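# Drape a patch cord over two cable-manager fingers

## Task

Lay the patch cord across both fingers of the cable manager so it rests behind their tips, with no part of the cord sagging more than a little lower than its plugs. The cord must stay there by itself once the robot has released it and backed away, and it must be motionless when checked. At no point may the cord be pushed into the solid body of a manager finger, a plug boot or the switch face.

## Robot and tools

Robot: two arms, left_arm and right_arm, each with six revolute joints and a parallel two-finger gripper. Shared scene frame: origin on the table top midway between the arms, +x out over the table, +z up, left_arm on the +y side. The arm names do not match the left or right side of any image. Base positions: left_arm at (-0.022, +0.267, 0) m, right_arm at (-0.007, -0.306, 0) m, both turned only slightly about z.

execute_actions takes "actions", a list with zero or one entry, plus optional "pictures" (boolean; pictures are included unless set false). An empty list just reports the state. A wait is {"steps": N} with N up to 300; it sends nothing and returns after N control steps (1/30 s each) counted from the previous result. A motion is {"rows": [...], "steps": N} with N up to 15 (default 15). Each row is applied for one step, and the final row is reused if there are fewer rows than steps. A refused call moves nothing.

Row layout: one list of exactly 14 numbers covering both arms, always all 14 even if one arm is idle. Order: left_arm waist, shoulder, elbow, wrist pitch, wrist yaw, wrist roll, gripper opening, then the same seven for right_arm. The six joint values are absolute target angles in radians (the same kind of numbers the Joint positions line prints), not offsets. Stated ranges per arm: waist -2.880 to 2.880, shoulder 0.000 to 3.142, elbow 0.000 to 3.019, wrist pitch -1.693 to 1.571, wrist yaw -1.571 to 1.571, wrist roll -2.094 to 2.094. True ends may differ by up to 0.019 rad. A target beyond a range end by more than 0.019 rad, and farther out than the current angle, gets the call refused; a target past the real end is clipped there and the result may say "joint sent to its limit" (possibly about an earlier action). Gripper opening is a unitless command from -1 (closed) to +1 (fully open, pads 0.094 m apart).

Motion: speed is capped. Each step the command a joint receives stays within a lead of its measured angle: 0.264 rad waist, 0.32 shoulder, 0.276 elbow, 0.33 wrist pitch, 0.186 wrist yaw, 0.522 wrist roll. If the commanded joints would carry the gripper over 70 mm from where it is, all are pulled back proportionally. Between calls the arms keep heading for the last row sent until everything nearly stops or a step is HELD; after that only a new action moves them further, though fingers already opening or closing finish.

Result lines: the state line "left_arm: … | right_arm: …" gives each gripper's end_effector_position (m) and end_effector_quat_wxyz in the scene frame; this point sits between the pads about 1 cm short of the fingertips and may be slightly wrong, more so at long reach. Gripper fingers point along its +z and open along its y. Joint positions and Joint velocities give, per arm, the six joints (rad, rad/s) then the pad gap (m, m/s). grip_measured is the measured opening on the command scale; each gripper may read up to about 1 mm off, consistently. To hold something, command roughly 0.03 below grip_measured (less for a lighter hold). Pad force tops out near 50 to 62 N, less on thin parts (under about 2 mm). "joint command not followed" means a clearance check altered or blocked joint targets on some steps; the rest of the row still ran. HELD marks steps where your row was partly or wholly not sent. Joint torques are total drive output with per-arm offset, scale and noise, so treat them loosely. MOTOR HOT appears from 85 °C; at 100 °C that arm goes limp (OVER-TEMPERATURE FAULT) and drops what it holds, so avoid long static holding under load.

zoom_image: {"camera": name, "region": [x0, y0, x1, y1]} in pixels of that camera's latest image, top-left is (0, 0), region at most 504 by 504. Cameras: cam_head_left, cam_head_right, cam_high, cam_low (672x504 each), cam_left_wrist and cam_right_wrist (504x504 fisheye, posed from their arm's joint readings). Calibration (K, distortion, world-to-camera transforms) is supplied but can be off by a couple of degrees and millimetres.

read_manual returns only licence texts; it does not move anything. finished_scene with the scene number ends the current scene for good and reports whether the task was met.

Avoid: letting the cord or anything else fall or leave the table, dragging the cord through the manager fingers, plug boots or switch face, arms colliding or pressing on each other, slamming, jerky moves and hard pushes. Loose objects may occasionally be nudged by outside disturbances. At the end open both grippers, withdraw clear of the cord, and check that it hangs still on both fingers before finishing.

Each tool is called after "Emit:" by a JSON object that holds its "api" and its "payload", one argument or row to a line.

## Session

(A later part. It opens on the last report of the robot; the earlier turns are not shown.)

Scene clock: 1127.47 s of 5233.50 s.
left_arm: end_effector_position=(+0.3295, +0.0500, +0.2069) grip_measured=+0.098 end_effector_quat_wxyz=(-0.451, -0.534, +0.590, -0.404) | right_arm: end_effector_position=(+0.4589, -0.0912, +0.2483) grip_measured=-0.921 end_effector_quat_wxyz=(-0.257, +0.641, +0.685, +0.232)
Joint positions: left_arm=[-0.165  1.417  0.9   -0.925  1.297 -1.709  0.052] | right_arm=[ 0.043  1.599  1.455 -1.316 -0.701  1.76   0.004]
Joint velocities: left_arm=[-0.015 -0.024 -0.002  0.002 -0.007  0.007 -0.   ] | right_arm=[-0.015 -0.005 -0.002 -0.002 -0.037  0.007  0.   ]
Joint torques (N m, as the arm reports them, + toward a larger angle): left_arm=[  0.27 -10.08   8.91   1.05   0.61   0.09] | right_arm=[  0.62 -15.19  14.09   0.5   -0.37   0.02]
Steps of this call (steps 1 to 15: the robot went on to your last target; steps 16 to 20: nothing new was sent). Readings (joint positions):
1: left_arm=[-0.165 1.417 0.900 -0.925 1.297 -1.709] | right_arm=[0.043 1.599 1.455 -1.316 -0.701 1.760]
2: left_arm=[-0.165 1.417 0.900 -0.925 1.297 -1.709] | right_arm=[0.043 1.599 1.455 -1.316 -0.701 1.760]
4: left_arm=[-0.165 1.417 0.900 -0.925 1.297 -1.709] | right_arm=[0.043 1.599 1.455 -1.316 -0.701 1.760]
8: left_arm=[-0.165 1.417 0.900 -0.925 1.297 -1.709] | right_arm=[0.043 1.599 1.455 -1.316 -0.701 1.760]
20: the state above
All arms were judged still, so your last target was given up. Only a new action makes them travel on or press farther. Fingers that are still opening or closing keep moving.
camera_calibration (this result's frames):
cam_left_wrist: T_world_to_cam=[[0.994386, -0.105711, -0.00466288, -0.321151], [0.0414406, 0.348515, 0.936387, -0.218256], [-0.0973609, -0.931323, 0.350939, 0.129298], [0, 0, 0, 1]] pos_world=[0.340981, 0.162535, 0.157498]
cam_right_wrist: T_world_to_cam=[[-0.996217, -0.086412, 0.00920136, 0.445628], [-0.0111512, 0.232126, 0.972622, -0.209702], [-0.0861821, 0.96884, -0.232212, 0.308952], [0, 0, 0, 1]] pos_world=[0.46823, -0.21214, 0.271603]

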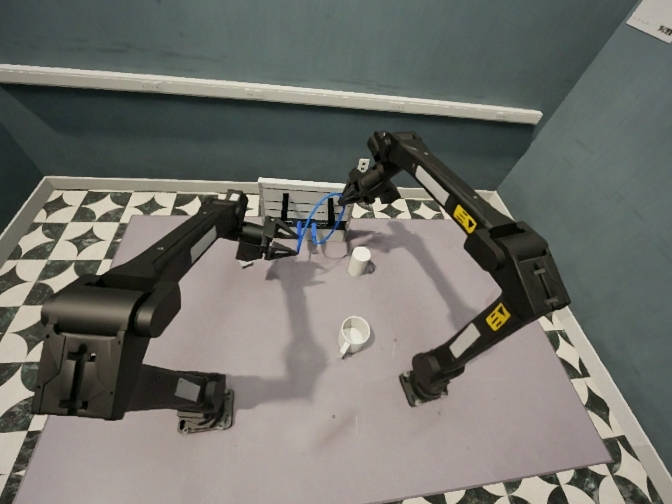

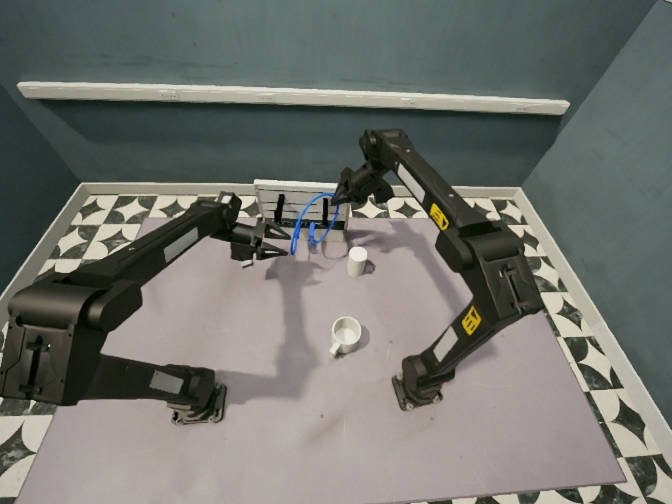

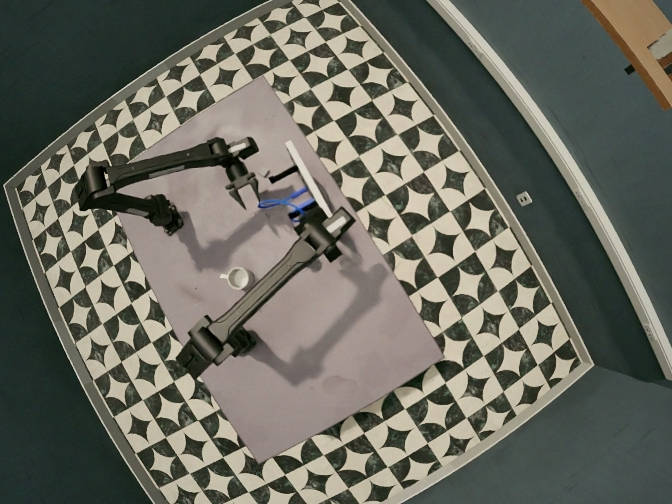

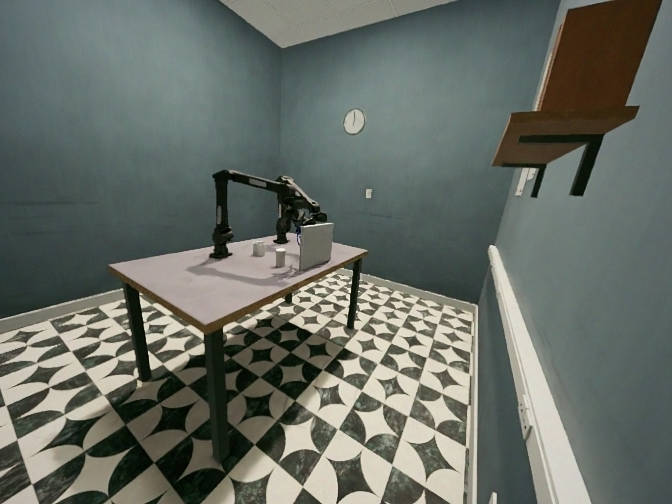

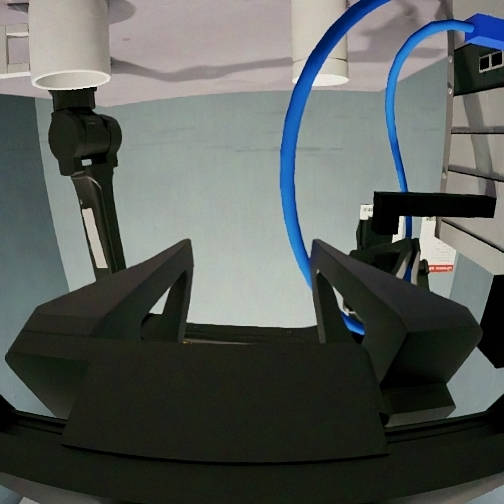

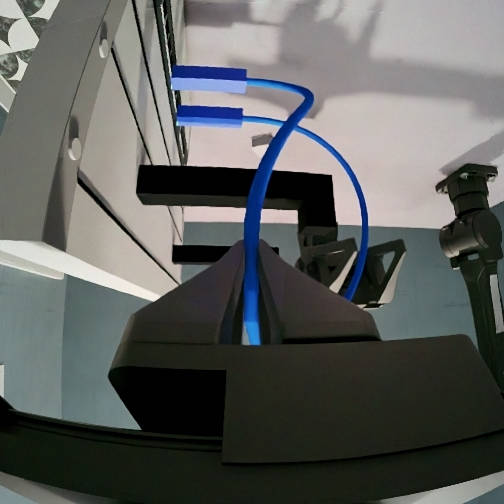

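Emit:
{"api": "execute_actions", "payload": {
  "actions": [
    {"rows":[[-0.15,1.455,0.965,-0.90,1.3,-1.72,0.1,0.041,1.60,1.50,-1.32,-0.7,1.75,-0.96]],"steps":12}
  ],
  "pictures": false
}}

Emit:
{"api": "execute_actions", "payload": {
  "actions": [
    {"rows":[[-0.215,1.508,0.99,-0.88,1.3,-1.74,0.1,0.041,1.60,1.50,-1.32,-0.7,1.75,-0.96]],"steps":15}
  ],
  "pictures": false
}}

Emit:
{"api": "execute_actions", "payload": {
  "actions": [
    {"steps":15}
  ]
}}

Emit:
{"api": "zoom_image", "payload": {
  "camera": "cam_head_left",
  "region": [250, 180, 350, 270]
}}

Emit:
{"api": "zoom_image", "payload": {
  "camera": "cam_high",
  "region": [220, 130, 360, 250]
}}

Scene clock: 1155.90 s of 5233.50 s.
left_arm: end_effector_position=(+0.3397, +0.0487, +0.2046) grip_measured=+0.098 end_effector_quat_wxyz=(-0.449, -0.533, +0.591, -0.405) | right_arm: end_effector_position=(+0.4589, -0.0912, +0.2483) grip_measured=-0.921 end_effector_quat_wxyz=(-0.257, +0.641, +0.685, +0.232)
Joint positions: left_arm=[-0.164  1.445  0.922 -0.914  1.298 -1.71   0.052] | right_arm=[ 0.043  1.599  1.455 -1.316 -0.701  1.76   0.004]
Joint velocities: left_arm=[-0.005 -0.015  0.012  0.007 -0.007  0.007 -0.001] | right_arm=[-0.005 -0.005  0.012 -0.002  0.066  0.022 -0.   ]
Joint torques (N m, as the arm reports them, + toward a larger angle): left_arm=[ 1.27 -9.54 11.63  0.97  0.62 -0.07] | right_arm=[ -0.05 -14.26  14.04   0.73  -0.36  -0.05]
Steps of this call (steps 1 to 480: nothing new was sent; then 12.03 s passed at rest; steps 481 to 492: all 12 steps of this action). Readings (joint positions):
481: left_arm=[-0.165 1.419 0.902 -0.924 1.297 -1.709] | right_arm=[0.043 1.599 1.455 -1.316 -0.701 1.760]
482: left_arm=[-0.165 1.423 0.906 -0.922 1.298 -1.710] | right_arm=[0.043 1.599 1.455 -1.316 -0.701 1.760]
484: left_arm=[-0.164 1.435 0.916 -0.917 1.298 -1.710] | right_arm=[0.043 1.599 1.455 -1.316 -0.701 1.760]
488: left_arm=[-0.164 1.445 0.922 -0.914 1.298 -1.710] | right_arm=[0.043 1.599 1.455 -1.316 -0.701 1.760]
492: the state above

Scene clock: 1156.40 s of 5233.50 s.
left_arm: end_effector_position=(+0.3447, +0.0300, +0.1925) grip_measured=+0.098 end_effector_quat_wxyz=(-0.465, -0.528, +0.596, -0.388) | right_arm: end_effector_position=(+0.4589, -0.0912, +0.2483) grip_measured=-0.921 end_effector_quat_wxyz=(-0.257, +0.641, +0.685, +0.232)
Joint positions: left_arm=[-0.209  1.504  0.95  -0.893  1.298 -1.728  0.052] | right_arm=[ 0.043  1.599  1.455 -1.316 -0.701  1.76   0.004]
Joint velocities: left_arm=[-0.015 -0.005 -0.012 -0.012 -0.139 -0.11  -0.   ] | right_arm=[-0.015  0.005 -0.012  0.007 -0.007  0.022  0.   ]
Joint torques (N m, as the arm reports them, + toward a larger angle): left_arm=[ -0.6  -10.39  11.08   0.99   0.58   0.  ] | right_arm=[  0.66 -14.69  13.87   0.69  -0.38  -0.01]
Steps of this call (steps 1 to 15: all 15 steps of this action). Readings (joint positions):
1: left_arm=[-0.167 1.449 0.924 -0.912 1.298 -1.713] | right_arm=[0.043 1.599 1.455 -1.316 -0.701 1.760]
2: left_arm=[-0.173 1.457 0.931 -0.907 1.298 -1.716] | right_arm=[0.043 1.599 1.455 -1.316 -0.701 1.760]
4: left_arm=[-0.189 1.481 0.945 -0.898 1.298 -1.721] | right_arm=[0.043 1.599 1.455 -1.316 -0.701 1.760]
8: left_arm=[-0.209 1.503 0.950 -0.893 1.298 -1.726] | right_arm=[0.043 1.599 1.455 -1.316 -0.701 1.760]
15: the state above

Scene clock: 1156.90 s of 5233.50 s.
left_arm: end_effector_position=(+0.3447, +0.0300, +0.1925) grip_measured=+0.098 end_effector_quat_wxyz=(-0.465, -0.528, +0.596, -0.388) | right_arm: end_effector_position=(+0.4589, -0.0912, +0.2483) grip_measured=-0.921 end_effector_quat_wxyz=(-0.257, +0.641, +0.685, +0.232)
Joint positions: left_arm=[-0.209  1.504  0.95  -0.893  1.298 -1.729  0.052] | right_arm=[ 0.043  1.599  1.455 -1.316 -0.701  1.76   0.004]
Joint velocities: left_arm=[-0.005 -0.005  0.012  0.002 -0.007  0.007  0.   ] | right_arm=[-0.005  0.005 -0.002  0.002 -0.037 -0.007 -0.001]
Joint torques (N m, as the arm reports them, + toward a larger angle): left_arm=[ -0.88 -10.46  11.22   0.94   0.59  -0.05] | right_arm=[  0.86 -14.86  14.14   0.62  -0.35  -0.01]
Steps of this call (steps 1 to 15: the robot went on to your last target). Readings (joint positions):
1: left_arm=[-0.209 1.504 0.950 -0.893 1.298 -1.729] | right_arm=[0.043 1.599 1.455 -1.316 -0.701 1.760]
2: left_arm=[-0.209 1.504 0.950 -0.893 1.298 -1.729] | right_arm=[0.043 1.599 1.455 -1.316 -0.701 1.760]
4: left_arm=[-0.209 1.504 0.950 -0.893 1.298 -1.729] | right_arm=[0.043 1.599 1.455 -1.316 -0.701 1.760]
8: left_arm=[-0.209 1.504 0.950 -0.893 1.298 -1.729] | right_arm=[0.043 1.599 1.455 -1.316 -0.701 1.760]
15: the state above
All arms were judged still, so your last target was given up. Only a new action makes them travel on or press farther. Fingers that are still opening or closing keep moving.
camera_calibration (this result's frames):
cam_left_wrist: T_world_to_cam=[[0.989116, -0.144231, -0.0291085, -0.330747], [0.0776294, 0.343481, 0.935946, -0.21064], [-0.124994, -0.928019, 0.350939, 0.126596], [0, 0, 0, 1]] pos_world=[0.359323, 0.14213, 0.143092]
cam_right_wrist: T_world_to_cam=[[-0.996217, -0.086412, 0.00920136, 0.445628], [-0.0111512, 0.232126, 0.972622, -0.209702], [-0.0861821, 0.96884, -0.232212, 0.308952], [0, 0, 0, 1]] pos_world=[0.46823, -0.21214, 0.271603]

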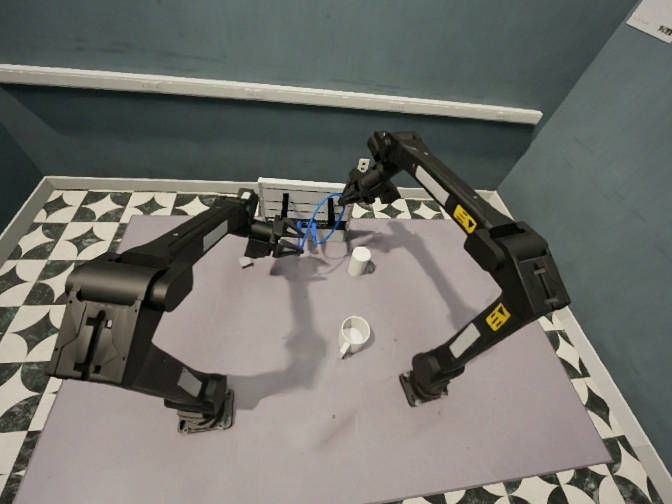

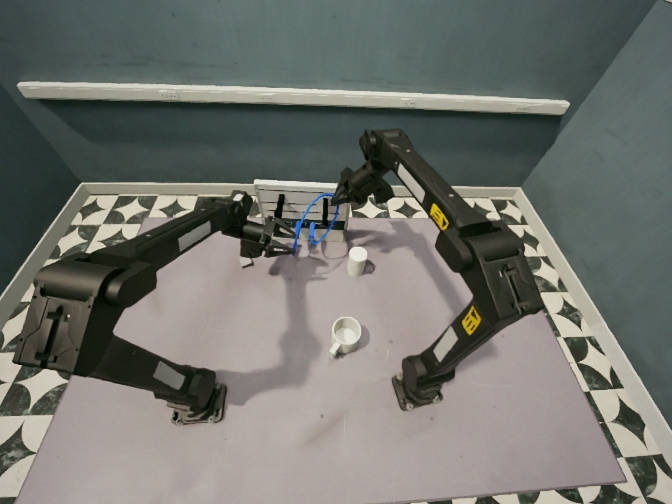

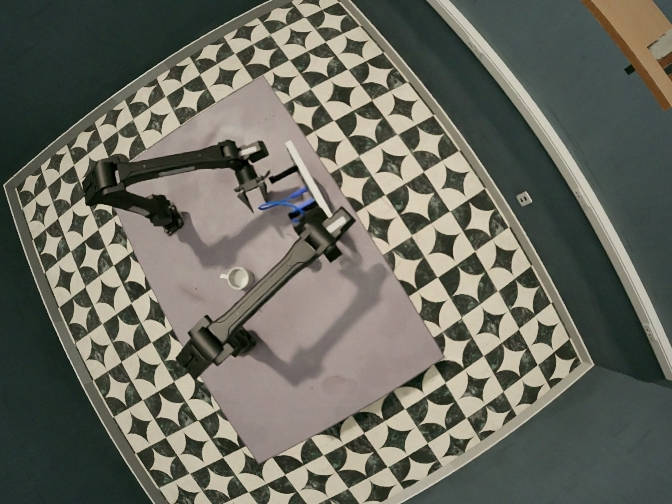

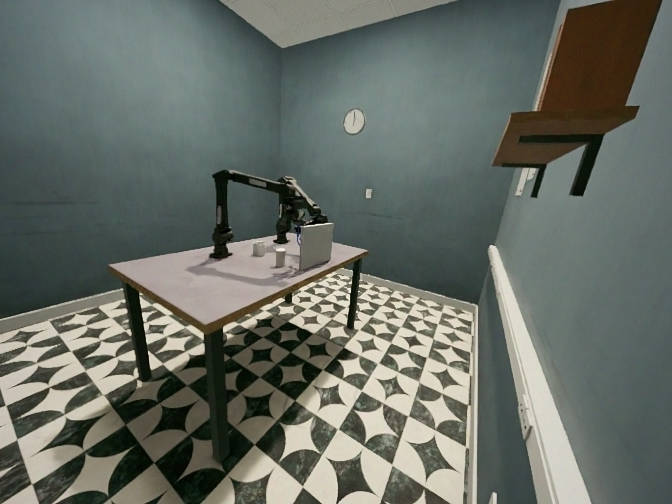

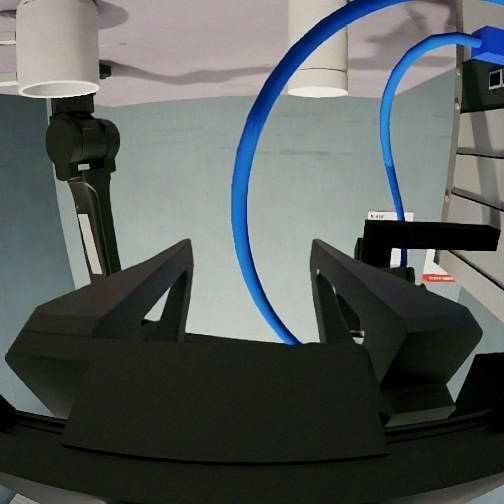

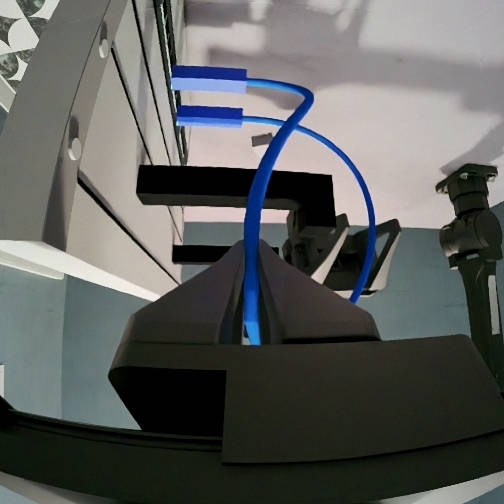

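Region (250, 180, 350, 270) of cam_head_left's 672x504 image, scaled by 5.040, with more detail than that image has; it fills the top 454 rows of this view, and the rest is white.

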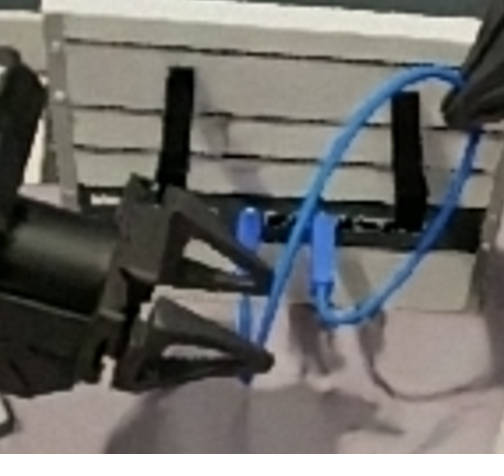

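Region (220, 130, 360, 250) of cam_high's 672x504 image, scaled by 3.600, with more detail than that image has; it fills the top 432 rows of this view, and the rest is white.

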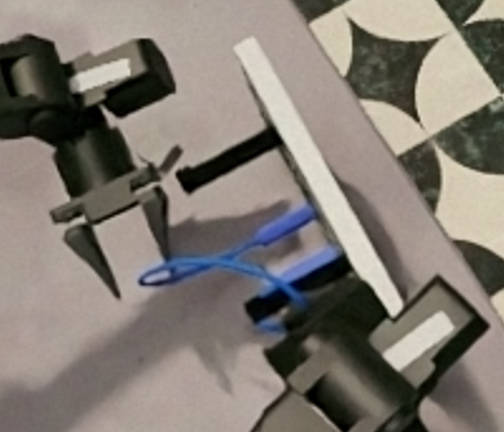

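Emit:
{"api": "execute_actions", "payload": {
  "actions": []
}}

Scene clock: 1181.80 s of 5233.50 s.
left_arm: end_effector_position=(+0.3447, +0.0300, +0.1925) grip_measured=+0.098 end_effector_quat_wxyz=(-0.465, -0.528, +0.596, -0.388) | right_arm: end_effector_position=(+0.4589, -0.0912, +0.2483) grip_measured=-0.921 end_effector_quat_wxyz=(-0.257, +0.641, +0.685, +0.232)
Joint positions: left_arm=[-0.209  1.504  0.95  -0.893  1.298 -1.729  0.052] | right_arm=[ 0.043  1.599  1.455 -1.316 -0.701  1.76   0.004]
Joint velocities: left_arm=[-0.015  0.005 -0.017 -0.012 -0.007  0.007 -0.001] | right_arm=[ 0.015 -0.015  0.017 -0.017 -0.007 -0.037  0.001]
Joint torques (N m, as the arm reports them, + toward a larger angle): left_arm=[ -0.95 -10.28  11.22   1.     0.6   -0.04] | right_arm=[  0.37 -14.71  14.11   0.7   -0.35  -0.04]
Steps of this call (steps 1 to 90: nothing new was sent; then 21.90 s passed at rest). Readings (joint positions):
1: left_arm=[-0.209 1.504 0.950 -0.893 1.298 -1.729] | right_arm=[0.043 1.599 1.455 -1.316 -0.701 1.760]
2: left_arm=[-0.209 1.504 0.950 -0.893 1.298 -1.729] | right_arm=[0.043 1.599 1.455 -1.316 -0.701 1.760]
4: left_arm=[-0.209 1.504 0.950 -0.893 1.298 -1.729] | right_arm=[0.043 1.599 1.455 -1.316 -0.701 1.760]
8: left_arm=[-0.209 1.504 0.950 -0.893 1.298 -1.729] | right_arm=[0.043 1.599 1.455 -1.316 -0.701 1.760]
90: the state above
camera_calibration (this result's frames):
cam_left_wrist: T_world_to_cam=[[0.989116, -0.144231, -0.0291085, -0.330747], [0.0776294, 0.343481, 0.935946, -0.21064], [-0.124994, -0.928019, 0.350939, 0.126596], [0, 0, 0, 1]] pos_world=[0.359323, 0.14213, 0.143092]
cam_right_wrist: T_world_to_cam=[[-0.996217, -0.086412, 0.00920136, 0.445628], [-0.0111512, 0.232126, 0.972622, -0.209702], [-0.0861821, 0.96884, -0.232212, 0.308952], [0, 0, 0, 1]] pos_world=[0.46823, -0.21214, 0.271603]

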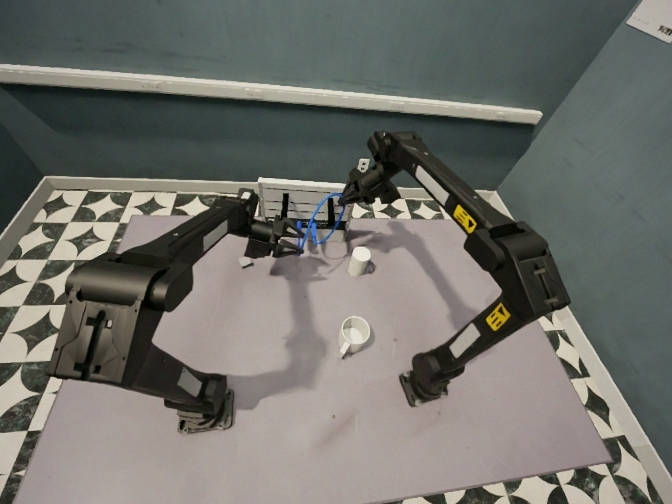

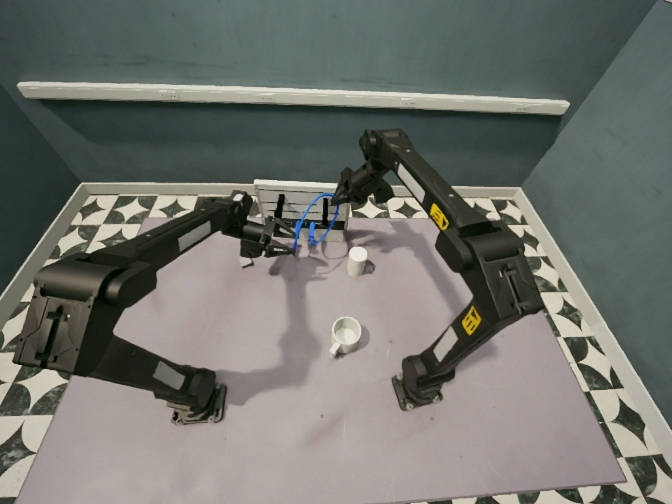

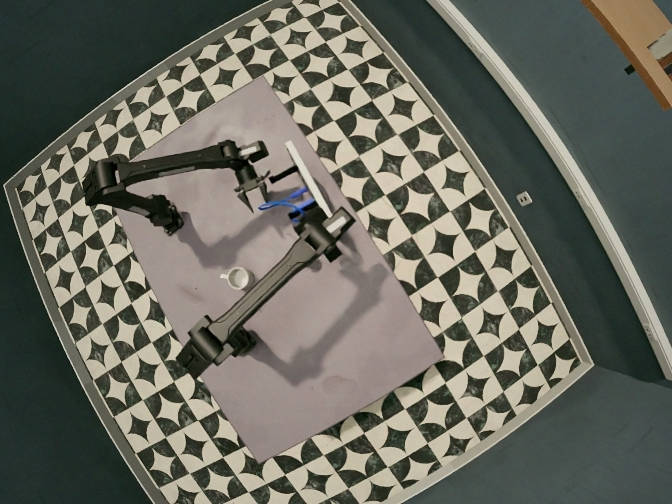

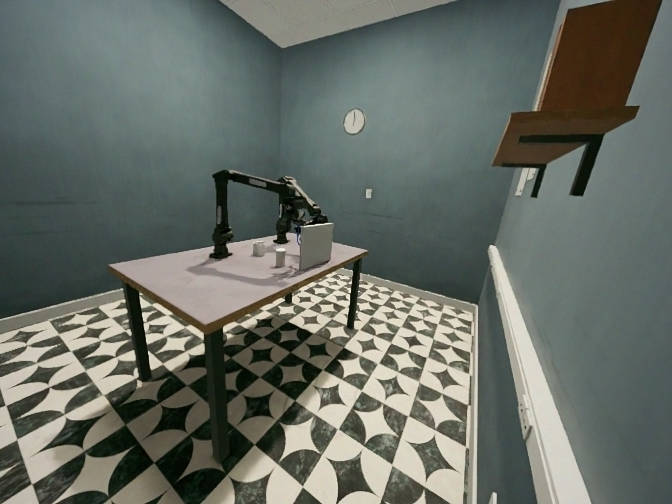

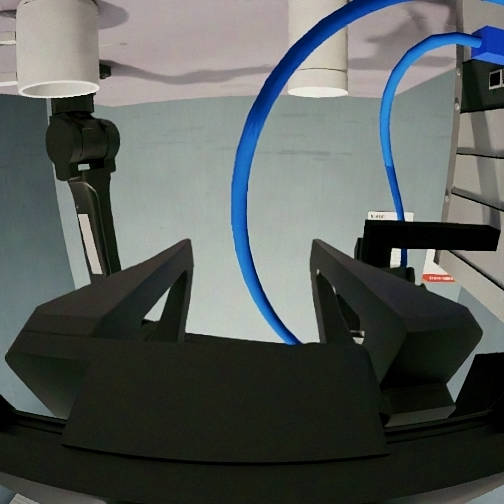

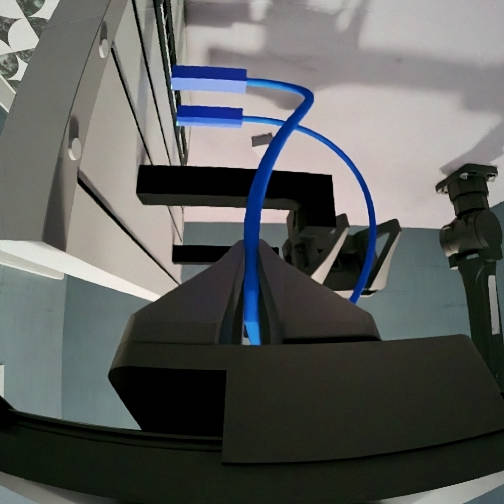

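Emit:
{"api": "execute_actions", "payload": {
  "actions": [
    {"rows":[[-0.245,1.528,1.005,-0.88,1.3,-1.74,0.1,0.041,1.60,1.50,-1.32,-0.7,1.75,-0.96]]}
  ],
  "pictures": false
}}

Emit:
{"api": "execute_actions", "payload": {
  "actions": [
    {"rows":[[-0.245,1.528,1.005,-0.88,1.3,-1.74,-0.96,0.041,1.60,1.50,-1.32,-0.7,1.75,-0.96]]}
  ]
}}

Scene clock: 1187.80 s of 5233.50 s.
left_arm: end_effector_position=(+0.3421, +0.0193, +0.1923) grip_measured=+0.098 end_effector_quat_wxyz=(-0.470, -0.520, +0.603, -0.381) | right_arm: end_effector_position=(+0.4589, -0.0912, +0.2483) grip_measured=-0.921 end_effector_quat_wxyz=(-0.257, +0.641, +0.685, +0.232)
Joint positions: left_arm=[-0.236  1.514  0.96  -0.893  1.298 -1.729  0.052] | right_arm=[ 0.043  1.599  1.455 -1.316 -0.701  1.76   0.004]
Joint velocities: left_arm=[-0.005 -0.015  0.007 -0.007 -0.022 -0.168 -0.   ] | right_arm=[-0.024 -0.005  0.012 -0.012  0.007 -0.022  0.   ]
Joint torques (N m, as the arm reports them, + toward a larger angle): left_arm=[-1.24 -9.42 11.64  0.96  0.58 -0.06] | right_arm=[ -0.04 -14.67  14.07   0.65  -0.34  -0.01]
Steps of this call (steps 1 to 90: nothing new was sent; then 2.50 s passed at rest; steps 91 to 105: all 15 steps of this action). Readings (joint positions):
91: left_arm=[-0.210 1.505 0.951 -0.893 1.298 -1.729] | right_arm=[0.043 1.599 1.455 -1.316 -0.701 1.760]
92: left_arm=[-0.213 1.507 0.953 -0.893 1.298 -1.729] | right_arm=[0.043 1.599 1.455 -1.316 -0.701 1.760]
94: left_arm=[-0.223 1.511 0.958 -0.893 1.298 -1.729] | right_arm=[0.043 1.599 1.455 -1.316 -0.701 1.760]
98: left_arm=[-0.236 1.514 0.960 -0.893 1.298 -1.729] | right_arm=[0.043 1.599 1.455 -1.316 -0.701 1.760]
105: the state above

Scene clock: 1188.30 s of 5233.50 s.
left_arm: end_effector_position=(+0.3421, +0.0193, +0.1923) grip_measured=-0.912 end_effector_quat_wxyz=(-0.470, -0.520, +0.603, -0.381) | right_arm: end_effector_position=(+0.4589, -0.0912, +0.2483) grip_measured=-0.921 end_effector_quat_wxyz=(-0.257, +0.641, +0.685, +0.232)
Joint positions: left_arm=[-0.236  1.514  0.96  -0.893  1.298 -1.73   0.004] | right_arm=[ 0.043  1.599  1.455 -1.316 -0.701  1.76   0.004]
Joint velocities: left_arm=[ 0.005 -0.015  0.002 -0.012  0.051 -0.007  0.   ] | right_arm=[-0.015 -0.015 -0.002 -0.002 -0.007 -0.11  -0.001]
Joint torques (N m, as the arm reports them, + toward a larger angle): left_arm=[ -0.85 -10.48  11.53   0.98   0.59  -0.05] | right_arm=[  0.04 -14.83  14.     0.84  -0.33  -0.01]
Steps of this call (steps 1 to 15: all 15 steps of this action). Readings (joint positions):
1: left_arm=[-0.236 1.514 0.960 -0.893 1.298 -1.729] | right_arm=[0.043 1.599 1.455 -1.316 -0.701 1.760]
2: left_arm=[-0.236 1.514 0.960 -0.893 1.298 -1.729] | right_arm=[0.043 1.599 1.455 -1.316 -0.701 1.760]
4: left_arm=[-0.236 1.514 0.960 -0.893 1.298 -1.729] | right_arm=[0.043 1.599 1.455 -1.316 -0.701 1.760]
8: left_arm=[-0.236 1.514 0.960 -0.893 1.298 -1.730] | right_arm=[0.043 1.599 1.455 -1.316 -0.701 1.760]
15: the state above
camera_calibration (this result's frames):
cam_left_wrist: T_world_to_cam=[[0.984889, -0.170662, -0.0294487, -0.327686], [0.0871161, 0.341247, 0.935928, -0.209794], [-0.149678, -0.924351, 0.350958, 0.124785], [0, 0, 0, 1]] pos_world=[0.359688, 0.131013, 0.142908]
cam_right_wrist: T_world_to_cam=[[-0.996217, -0.086412, 0.00920136, 0.445628], [-0.0111512, 0.232126, 0.972622, -0.209702], [-0.0861821, 0.96884, -0.232212, 0.308952], [0, 0, 0, 1]] pos_world=[0.46823, -0.21214, 0.271603]

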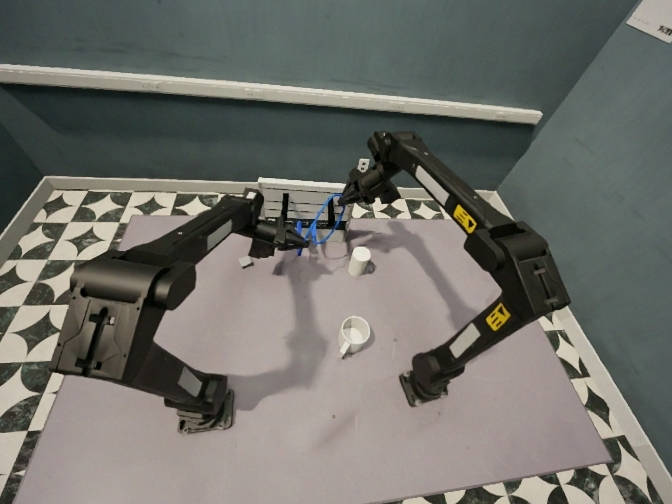

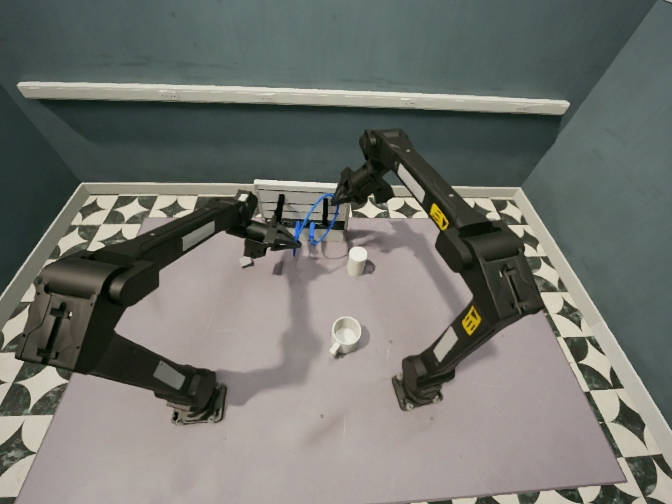

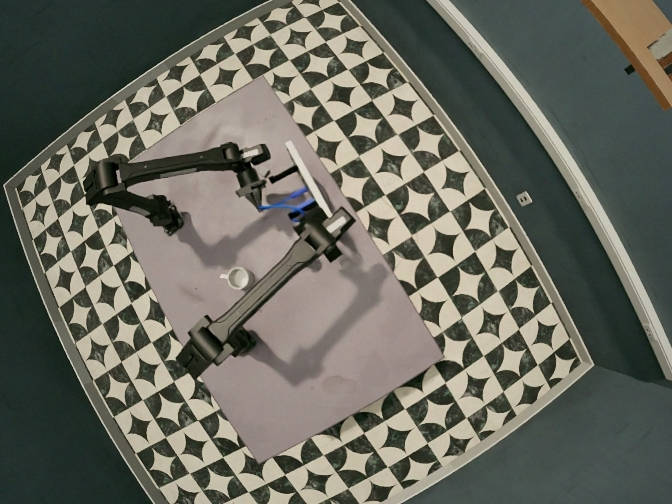

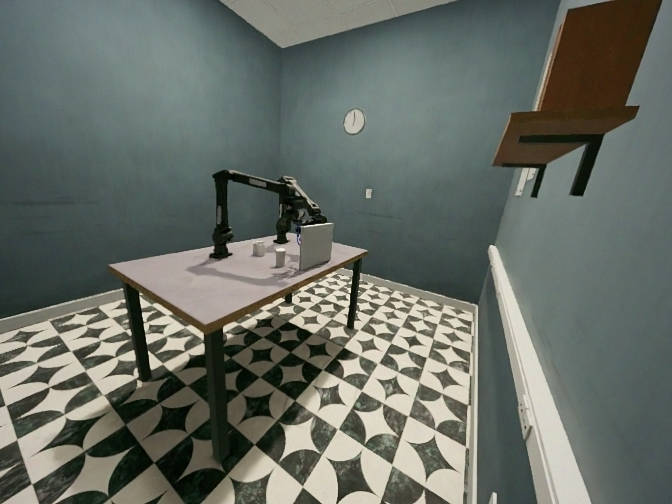

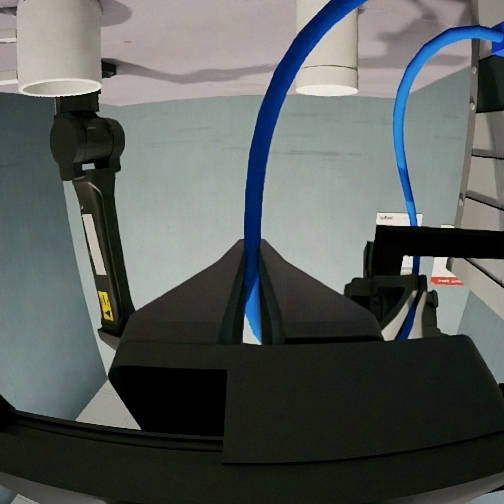

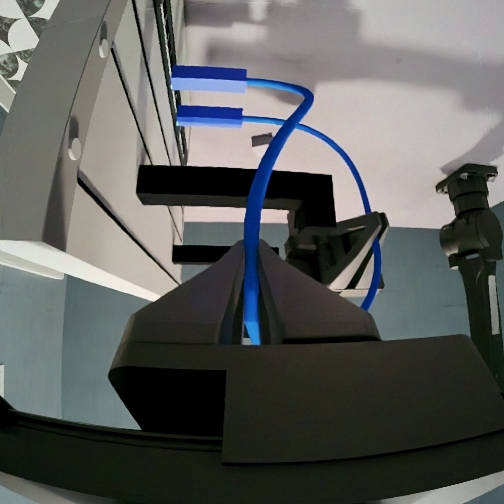

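Emit:
{"api": "execute_actions", "payload": {
  "actions": [
    {"rows":[[-0.2,1.48,1.16,-1.06,1.0,-1.73,-0.96,0.041,1.60,1.50,-1.32,-0.7,1.75,-0.96]]}
  ],
  "pictures": false
}}

Emit:
{"api": "execute_actions", "payload": {
  "actions": [
    {"rows":[[-0.15,1.45,1.29,-1.25,0.7,-1.72,-0.96,0.041,1.60,1.50,-1.32,-0.7,1.75,-0.96]]}
  ],
  "pictures": false
}}

Emit:
{"api": "execute_actions", "payload": {
  "actions": [
    {"steps":15}
  ]
}}

Scene clock: 1198.87 s of 5233.50 s.
left_arm: end_effector_position=(+0.3866, +0.0436, +0.2247) grip_measured=-0.912 end_effector_quat_wxyz=(-0.344, -0.577, +0.656, -0.343) | right_arm: end_effector_position=(+0.4589, -0.0912, +0.2483) grip_measured=-0.921 end_effector_quat_wxyz=(-0.257, +0.641, +0.685, +0.232)
Joint positions: left_arm=[-0.208  1.468  1.132 -1.047  1.003 -1.73   0.004] | right_arm=[ 0.043  1.599  1.455 -1.316 -0.701  1.76   0.004]
Joint velocities: left_arm=[-0.005 -0.015 -0.002  0.007 -0.022 -0.022  0.   ] | right_arm=[-0.005 -0.015  0.007 -0.007  0.037  0.007 -0.001]
Joint torques (N m, as the arm reports them, + toward a larger angle): left_arm=[  0.13 -11.    10.94   0.05   0.3    0.02] | right_arm=[  0.39 -14.82  14.09   0.71  -0.36  -0.04]
Steps of this call (steps 1 to 15: the robot went on to your last target; steps 16 to 100: nothing new was sent; then 6.73 s passed at rest; steps 101 to 115: all 15 steps of this action). Readings (joint positions):
101: left_arm=[-0.236 1.513 0.977 -0.927 1.213 -1.730] | right_arm=[0.043 1.599 1.455 -1.316 -0.701 1.760]
102: left_arm=[-0.234 1.513 1.004 -0.973 1.116 -1.731] | right_arm=[0.043 1.599 1.455 -1.316 -0.701 1.760]
104: left_arm=[-0.226 1.509 1.062 -1.025 1.021 -1.730] | right_arm=[0.043 1.599 1.455 -1.316 -0.701 1.760]
108: left_arm=[-0.210 1.482 1.128 -1.040 1.005 -1.730] | right_arm=[0.043 1.599 1.455 -1.316 -0.701 1.760]
115: the state above

Scene clock: 1199.37 s of 5233.50 s.
left_arm: end_effector_position=(+0.4049, +0.0978, +0.2261) grip_measured=-0.912 end_effector_quat_wxyz=(+0.241, +0.657, -0.670, +0.248) | right_arm: end_effector_position=(+0.4589, -0.0912, +0.2483) grip_measured=-0.921 end_effector_quat_wxyz=(-0.257, +0.641, +0.685, +0.232)
Joint positions: left_arm=[-0.158  1.464  1.243 -1.233  0.698 -1.729  0.004] | right_arm=[ 0.043  1.599  1.455 -1.316 -0.701  1.76   0.004]
Joint velocities: left_arm=[-0.005 -0.005 -0.007 -0.002 -0.022  0.022 -0.001] | right_arm=[-0.005 -0.015  0.012  0.022  0.022  0.066  0.   ]
Joint torques (N m, as the arm reports them, + toward a larger angle): left_arm=[  0.53 -12.29  12.73  -0.14   0.32   0.1 ] | right_arm=[ -0.04 -14.06  14.02   0.48  -0.33  -0.01]
Steps of this call (steps 1 to 15: all 15 steps of this action). Readings (joint positions):
1: left_arm=[-0.207 1.468 1.149 -1.092 0.908 -1.729] | right_arm=[0.043 1.599 1.455 -1.316 -0.701 1.760]
2: left_arm=[-0.203 1.471 1.173 -1.151 0.803 -1.729] | right_arm=[0.043 1.599 1.455 -1.316 -0.701 1.760]
4: left_arm=[-0.183 1.468 1.213 -1.210 0.718 -1.729] | right_arm=[0.043 1.599 1.455 -1.316 -0.701 1.760]
8: left_arm=[-0.158 1.460 1.243 -1.226 0.698 -1.729] | right_arm=[0.043 1.599 1.455 -1.316 -0.701 1.760]
15: the state above

Scene clock: 1199.87 s of 5233.50 s.
left_arm: end_effector_position=(+0.4049, +0.0978, +0.2261) grip_measured=-0.912 end_effector_quat_wxyz=(+0.241, +0.657, -0.670, +0.248) | right_arm: end_effector_position=(+0.4589, -0.0912, +0.2483) grip_measured=-0.921 end_effector_quat_wxyz=(-0.257, +0.641, +0.685, +0.232)
Joint positions: left_arm=[-0.158  1.464  1.243 -1.233  0.698 -1.729  0.004] | right_arm=[ 0.043  1.599  1.455 -1.316 -0.701  1.76   0.004]
Joint velocities: left_arm=[-0.015 -0.005 -0.007  0.007  0.022  0.051 -0.   ] | right_arm=[-0.005 -0.005 -0.012 -0.007 -0.022  0.022  0.001]
Joint torques (N m, as the arm reports them, + toward a larger angle): left_arm=[  0.47 -12.5   12.69  -0.11   0.35   0.1 ] | right_arm=[  0.45 -14.47  14.08   0.69  -0.32   0.02]
Steps of this call (steps 1 to 15: the robot went on to your last target). Readings (joint positions):
1: left_arm=[-0.158 1.464 1.243 -1.233 0.698 -1.729] | right_arm=[0.043 1.599 1.455 -1.316 -0.701 1.760]
2: left_arm=[-0.158 1.464 1.243 -1.233 0.698 -1.729] | right_arm=[0.043 1.599 1.455 -1.316 -0.701 1.760]
4: left_arm=[-0.158 1.464 1.243 -1.233 0.698 -1.729] | right_arm=[0.043 1.599 1.455 -1.316 -0.701 1.760]
8: left_arm=[-0.158 1.464 1.243 -1.233 0.698 -1.729] | right_arm=[0.043 1.599 1.455 -1.316 -0.701 1.760]
15: the state above
All arms were judged still, so your last target was given up. Only a new action makes them travel on or press farther. Fingers that are still opening or closing keep moving.
camera_calibration (this result's frames):
cam_left_wrist: T_world_to_cam=[[0.999798, -0.0155001, 0.0128213, -0.40597], [-0.0160742, -0.232414, 0.972484, -0.18412], [-0.0120937, -0.972494, -0.232616, 0.275842], [0, 0, 0, 1]] pos_world=[0.406264, 0.21917, 0.248424]
cam_right_wrist: T_world_to_cam=[[-0.996217, -0.086412, 0.00920136, 0.445628], [-0.0111512, 0.232126, 0.972622, -0.209702], [-0.0861821, 0.96884, -0.232212, 0.308952], [0, 0, 0, 1]] pos_world=[0.46823, -0.21214, 0.271603]

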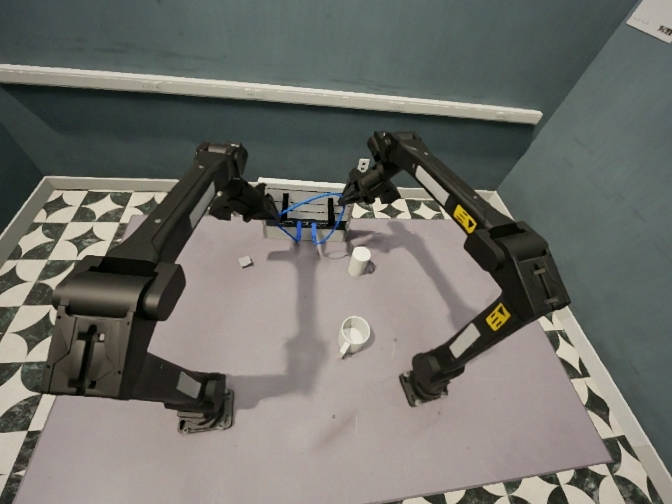

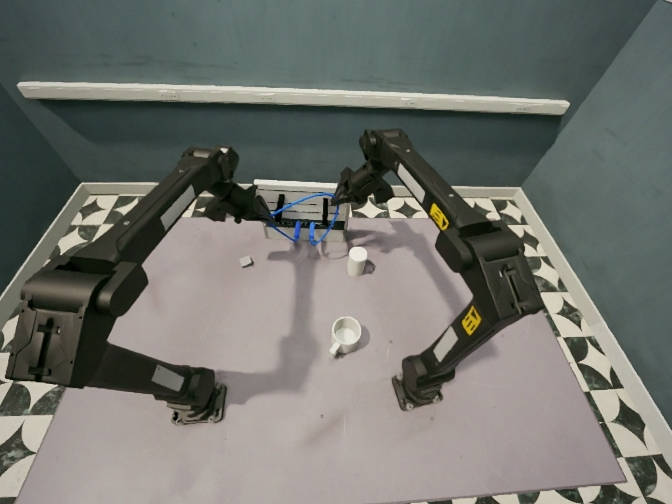

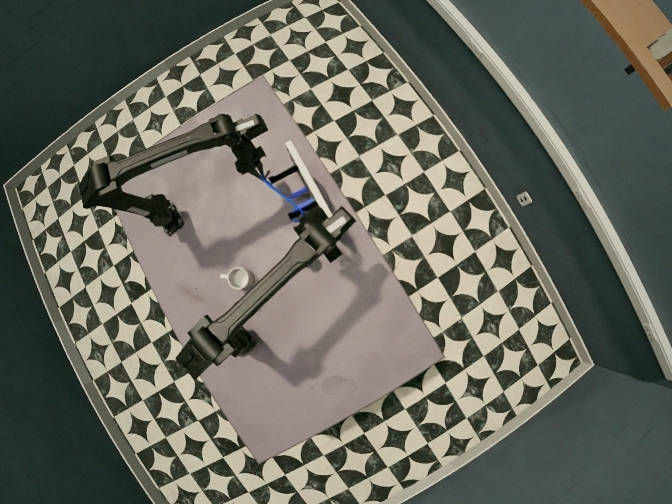

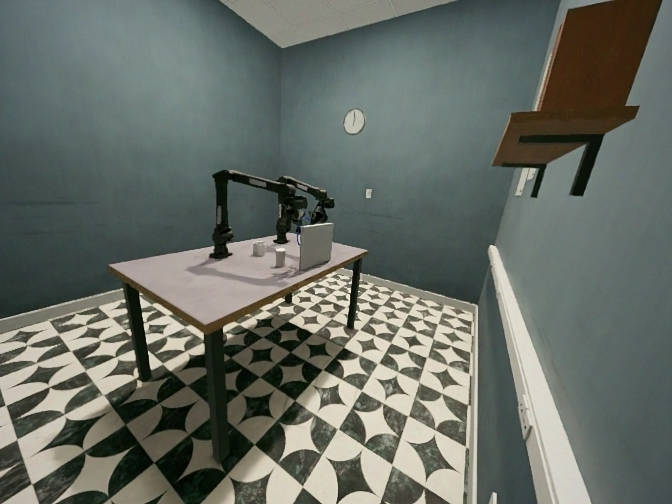

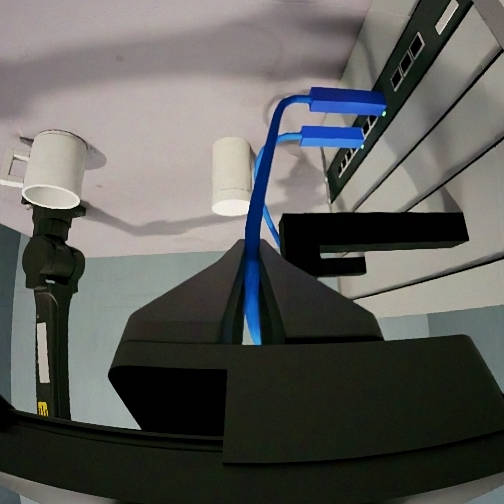

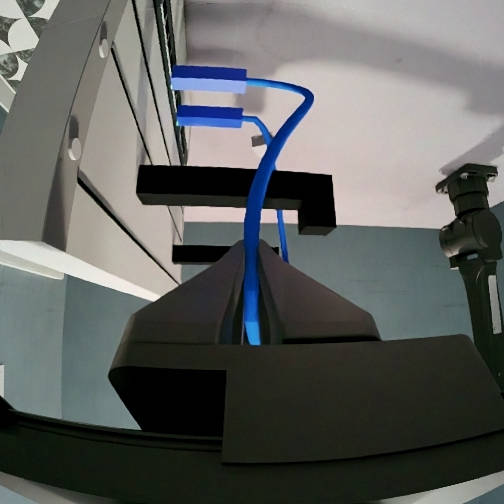

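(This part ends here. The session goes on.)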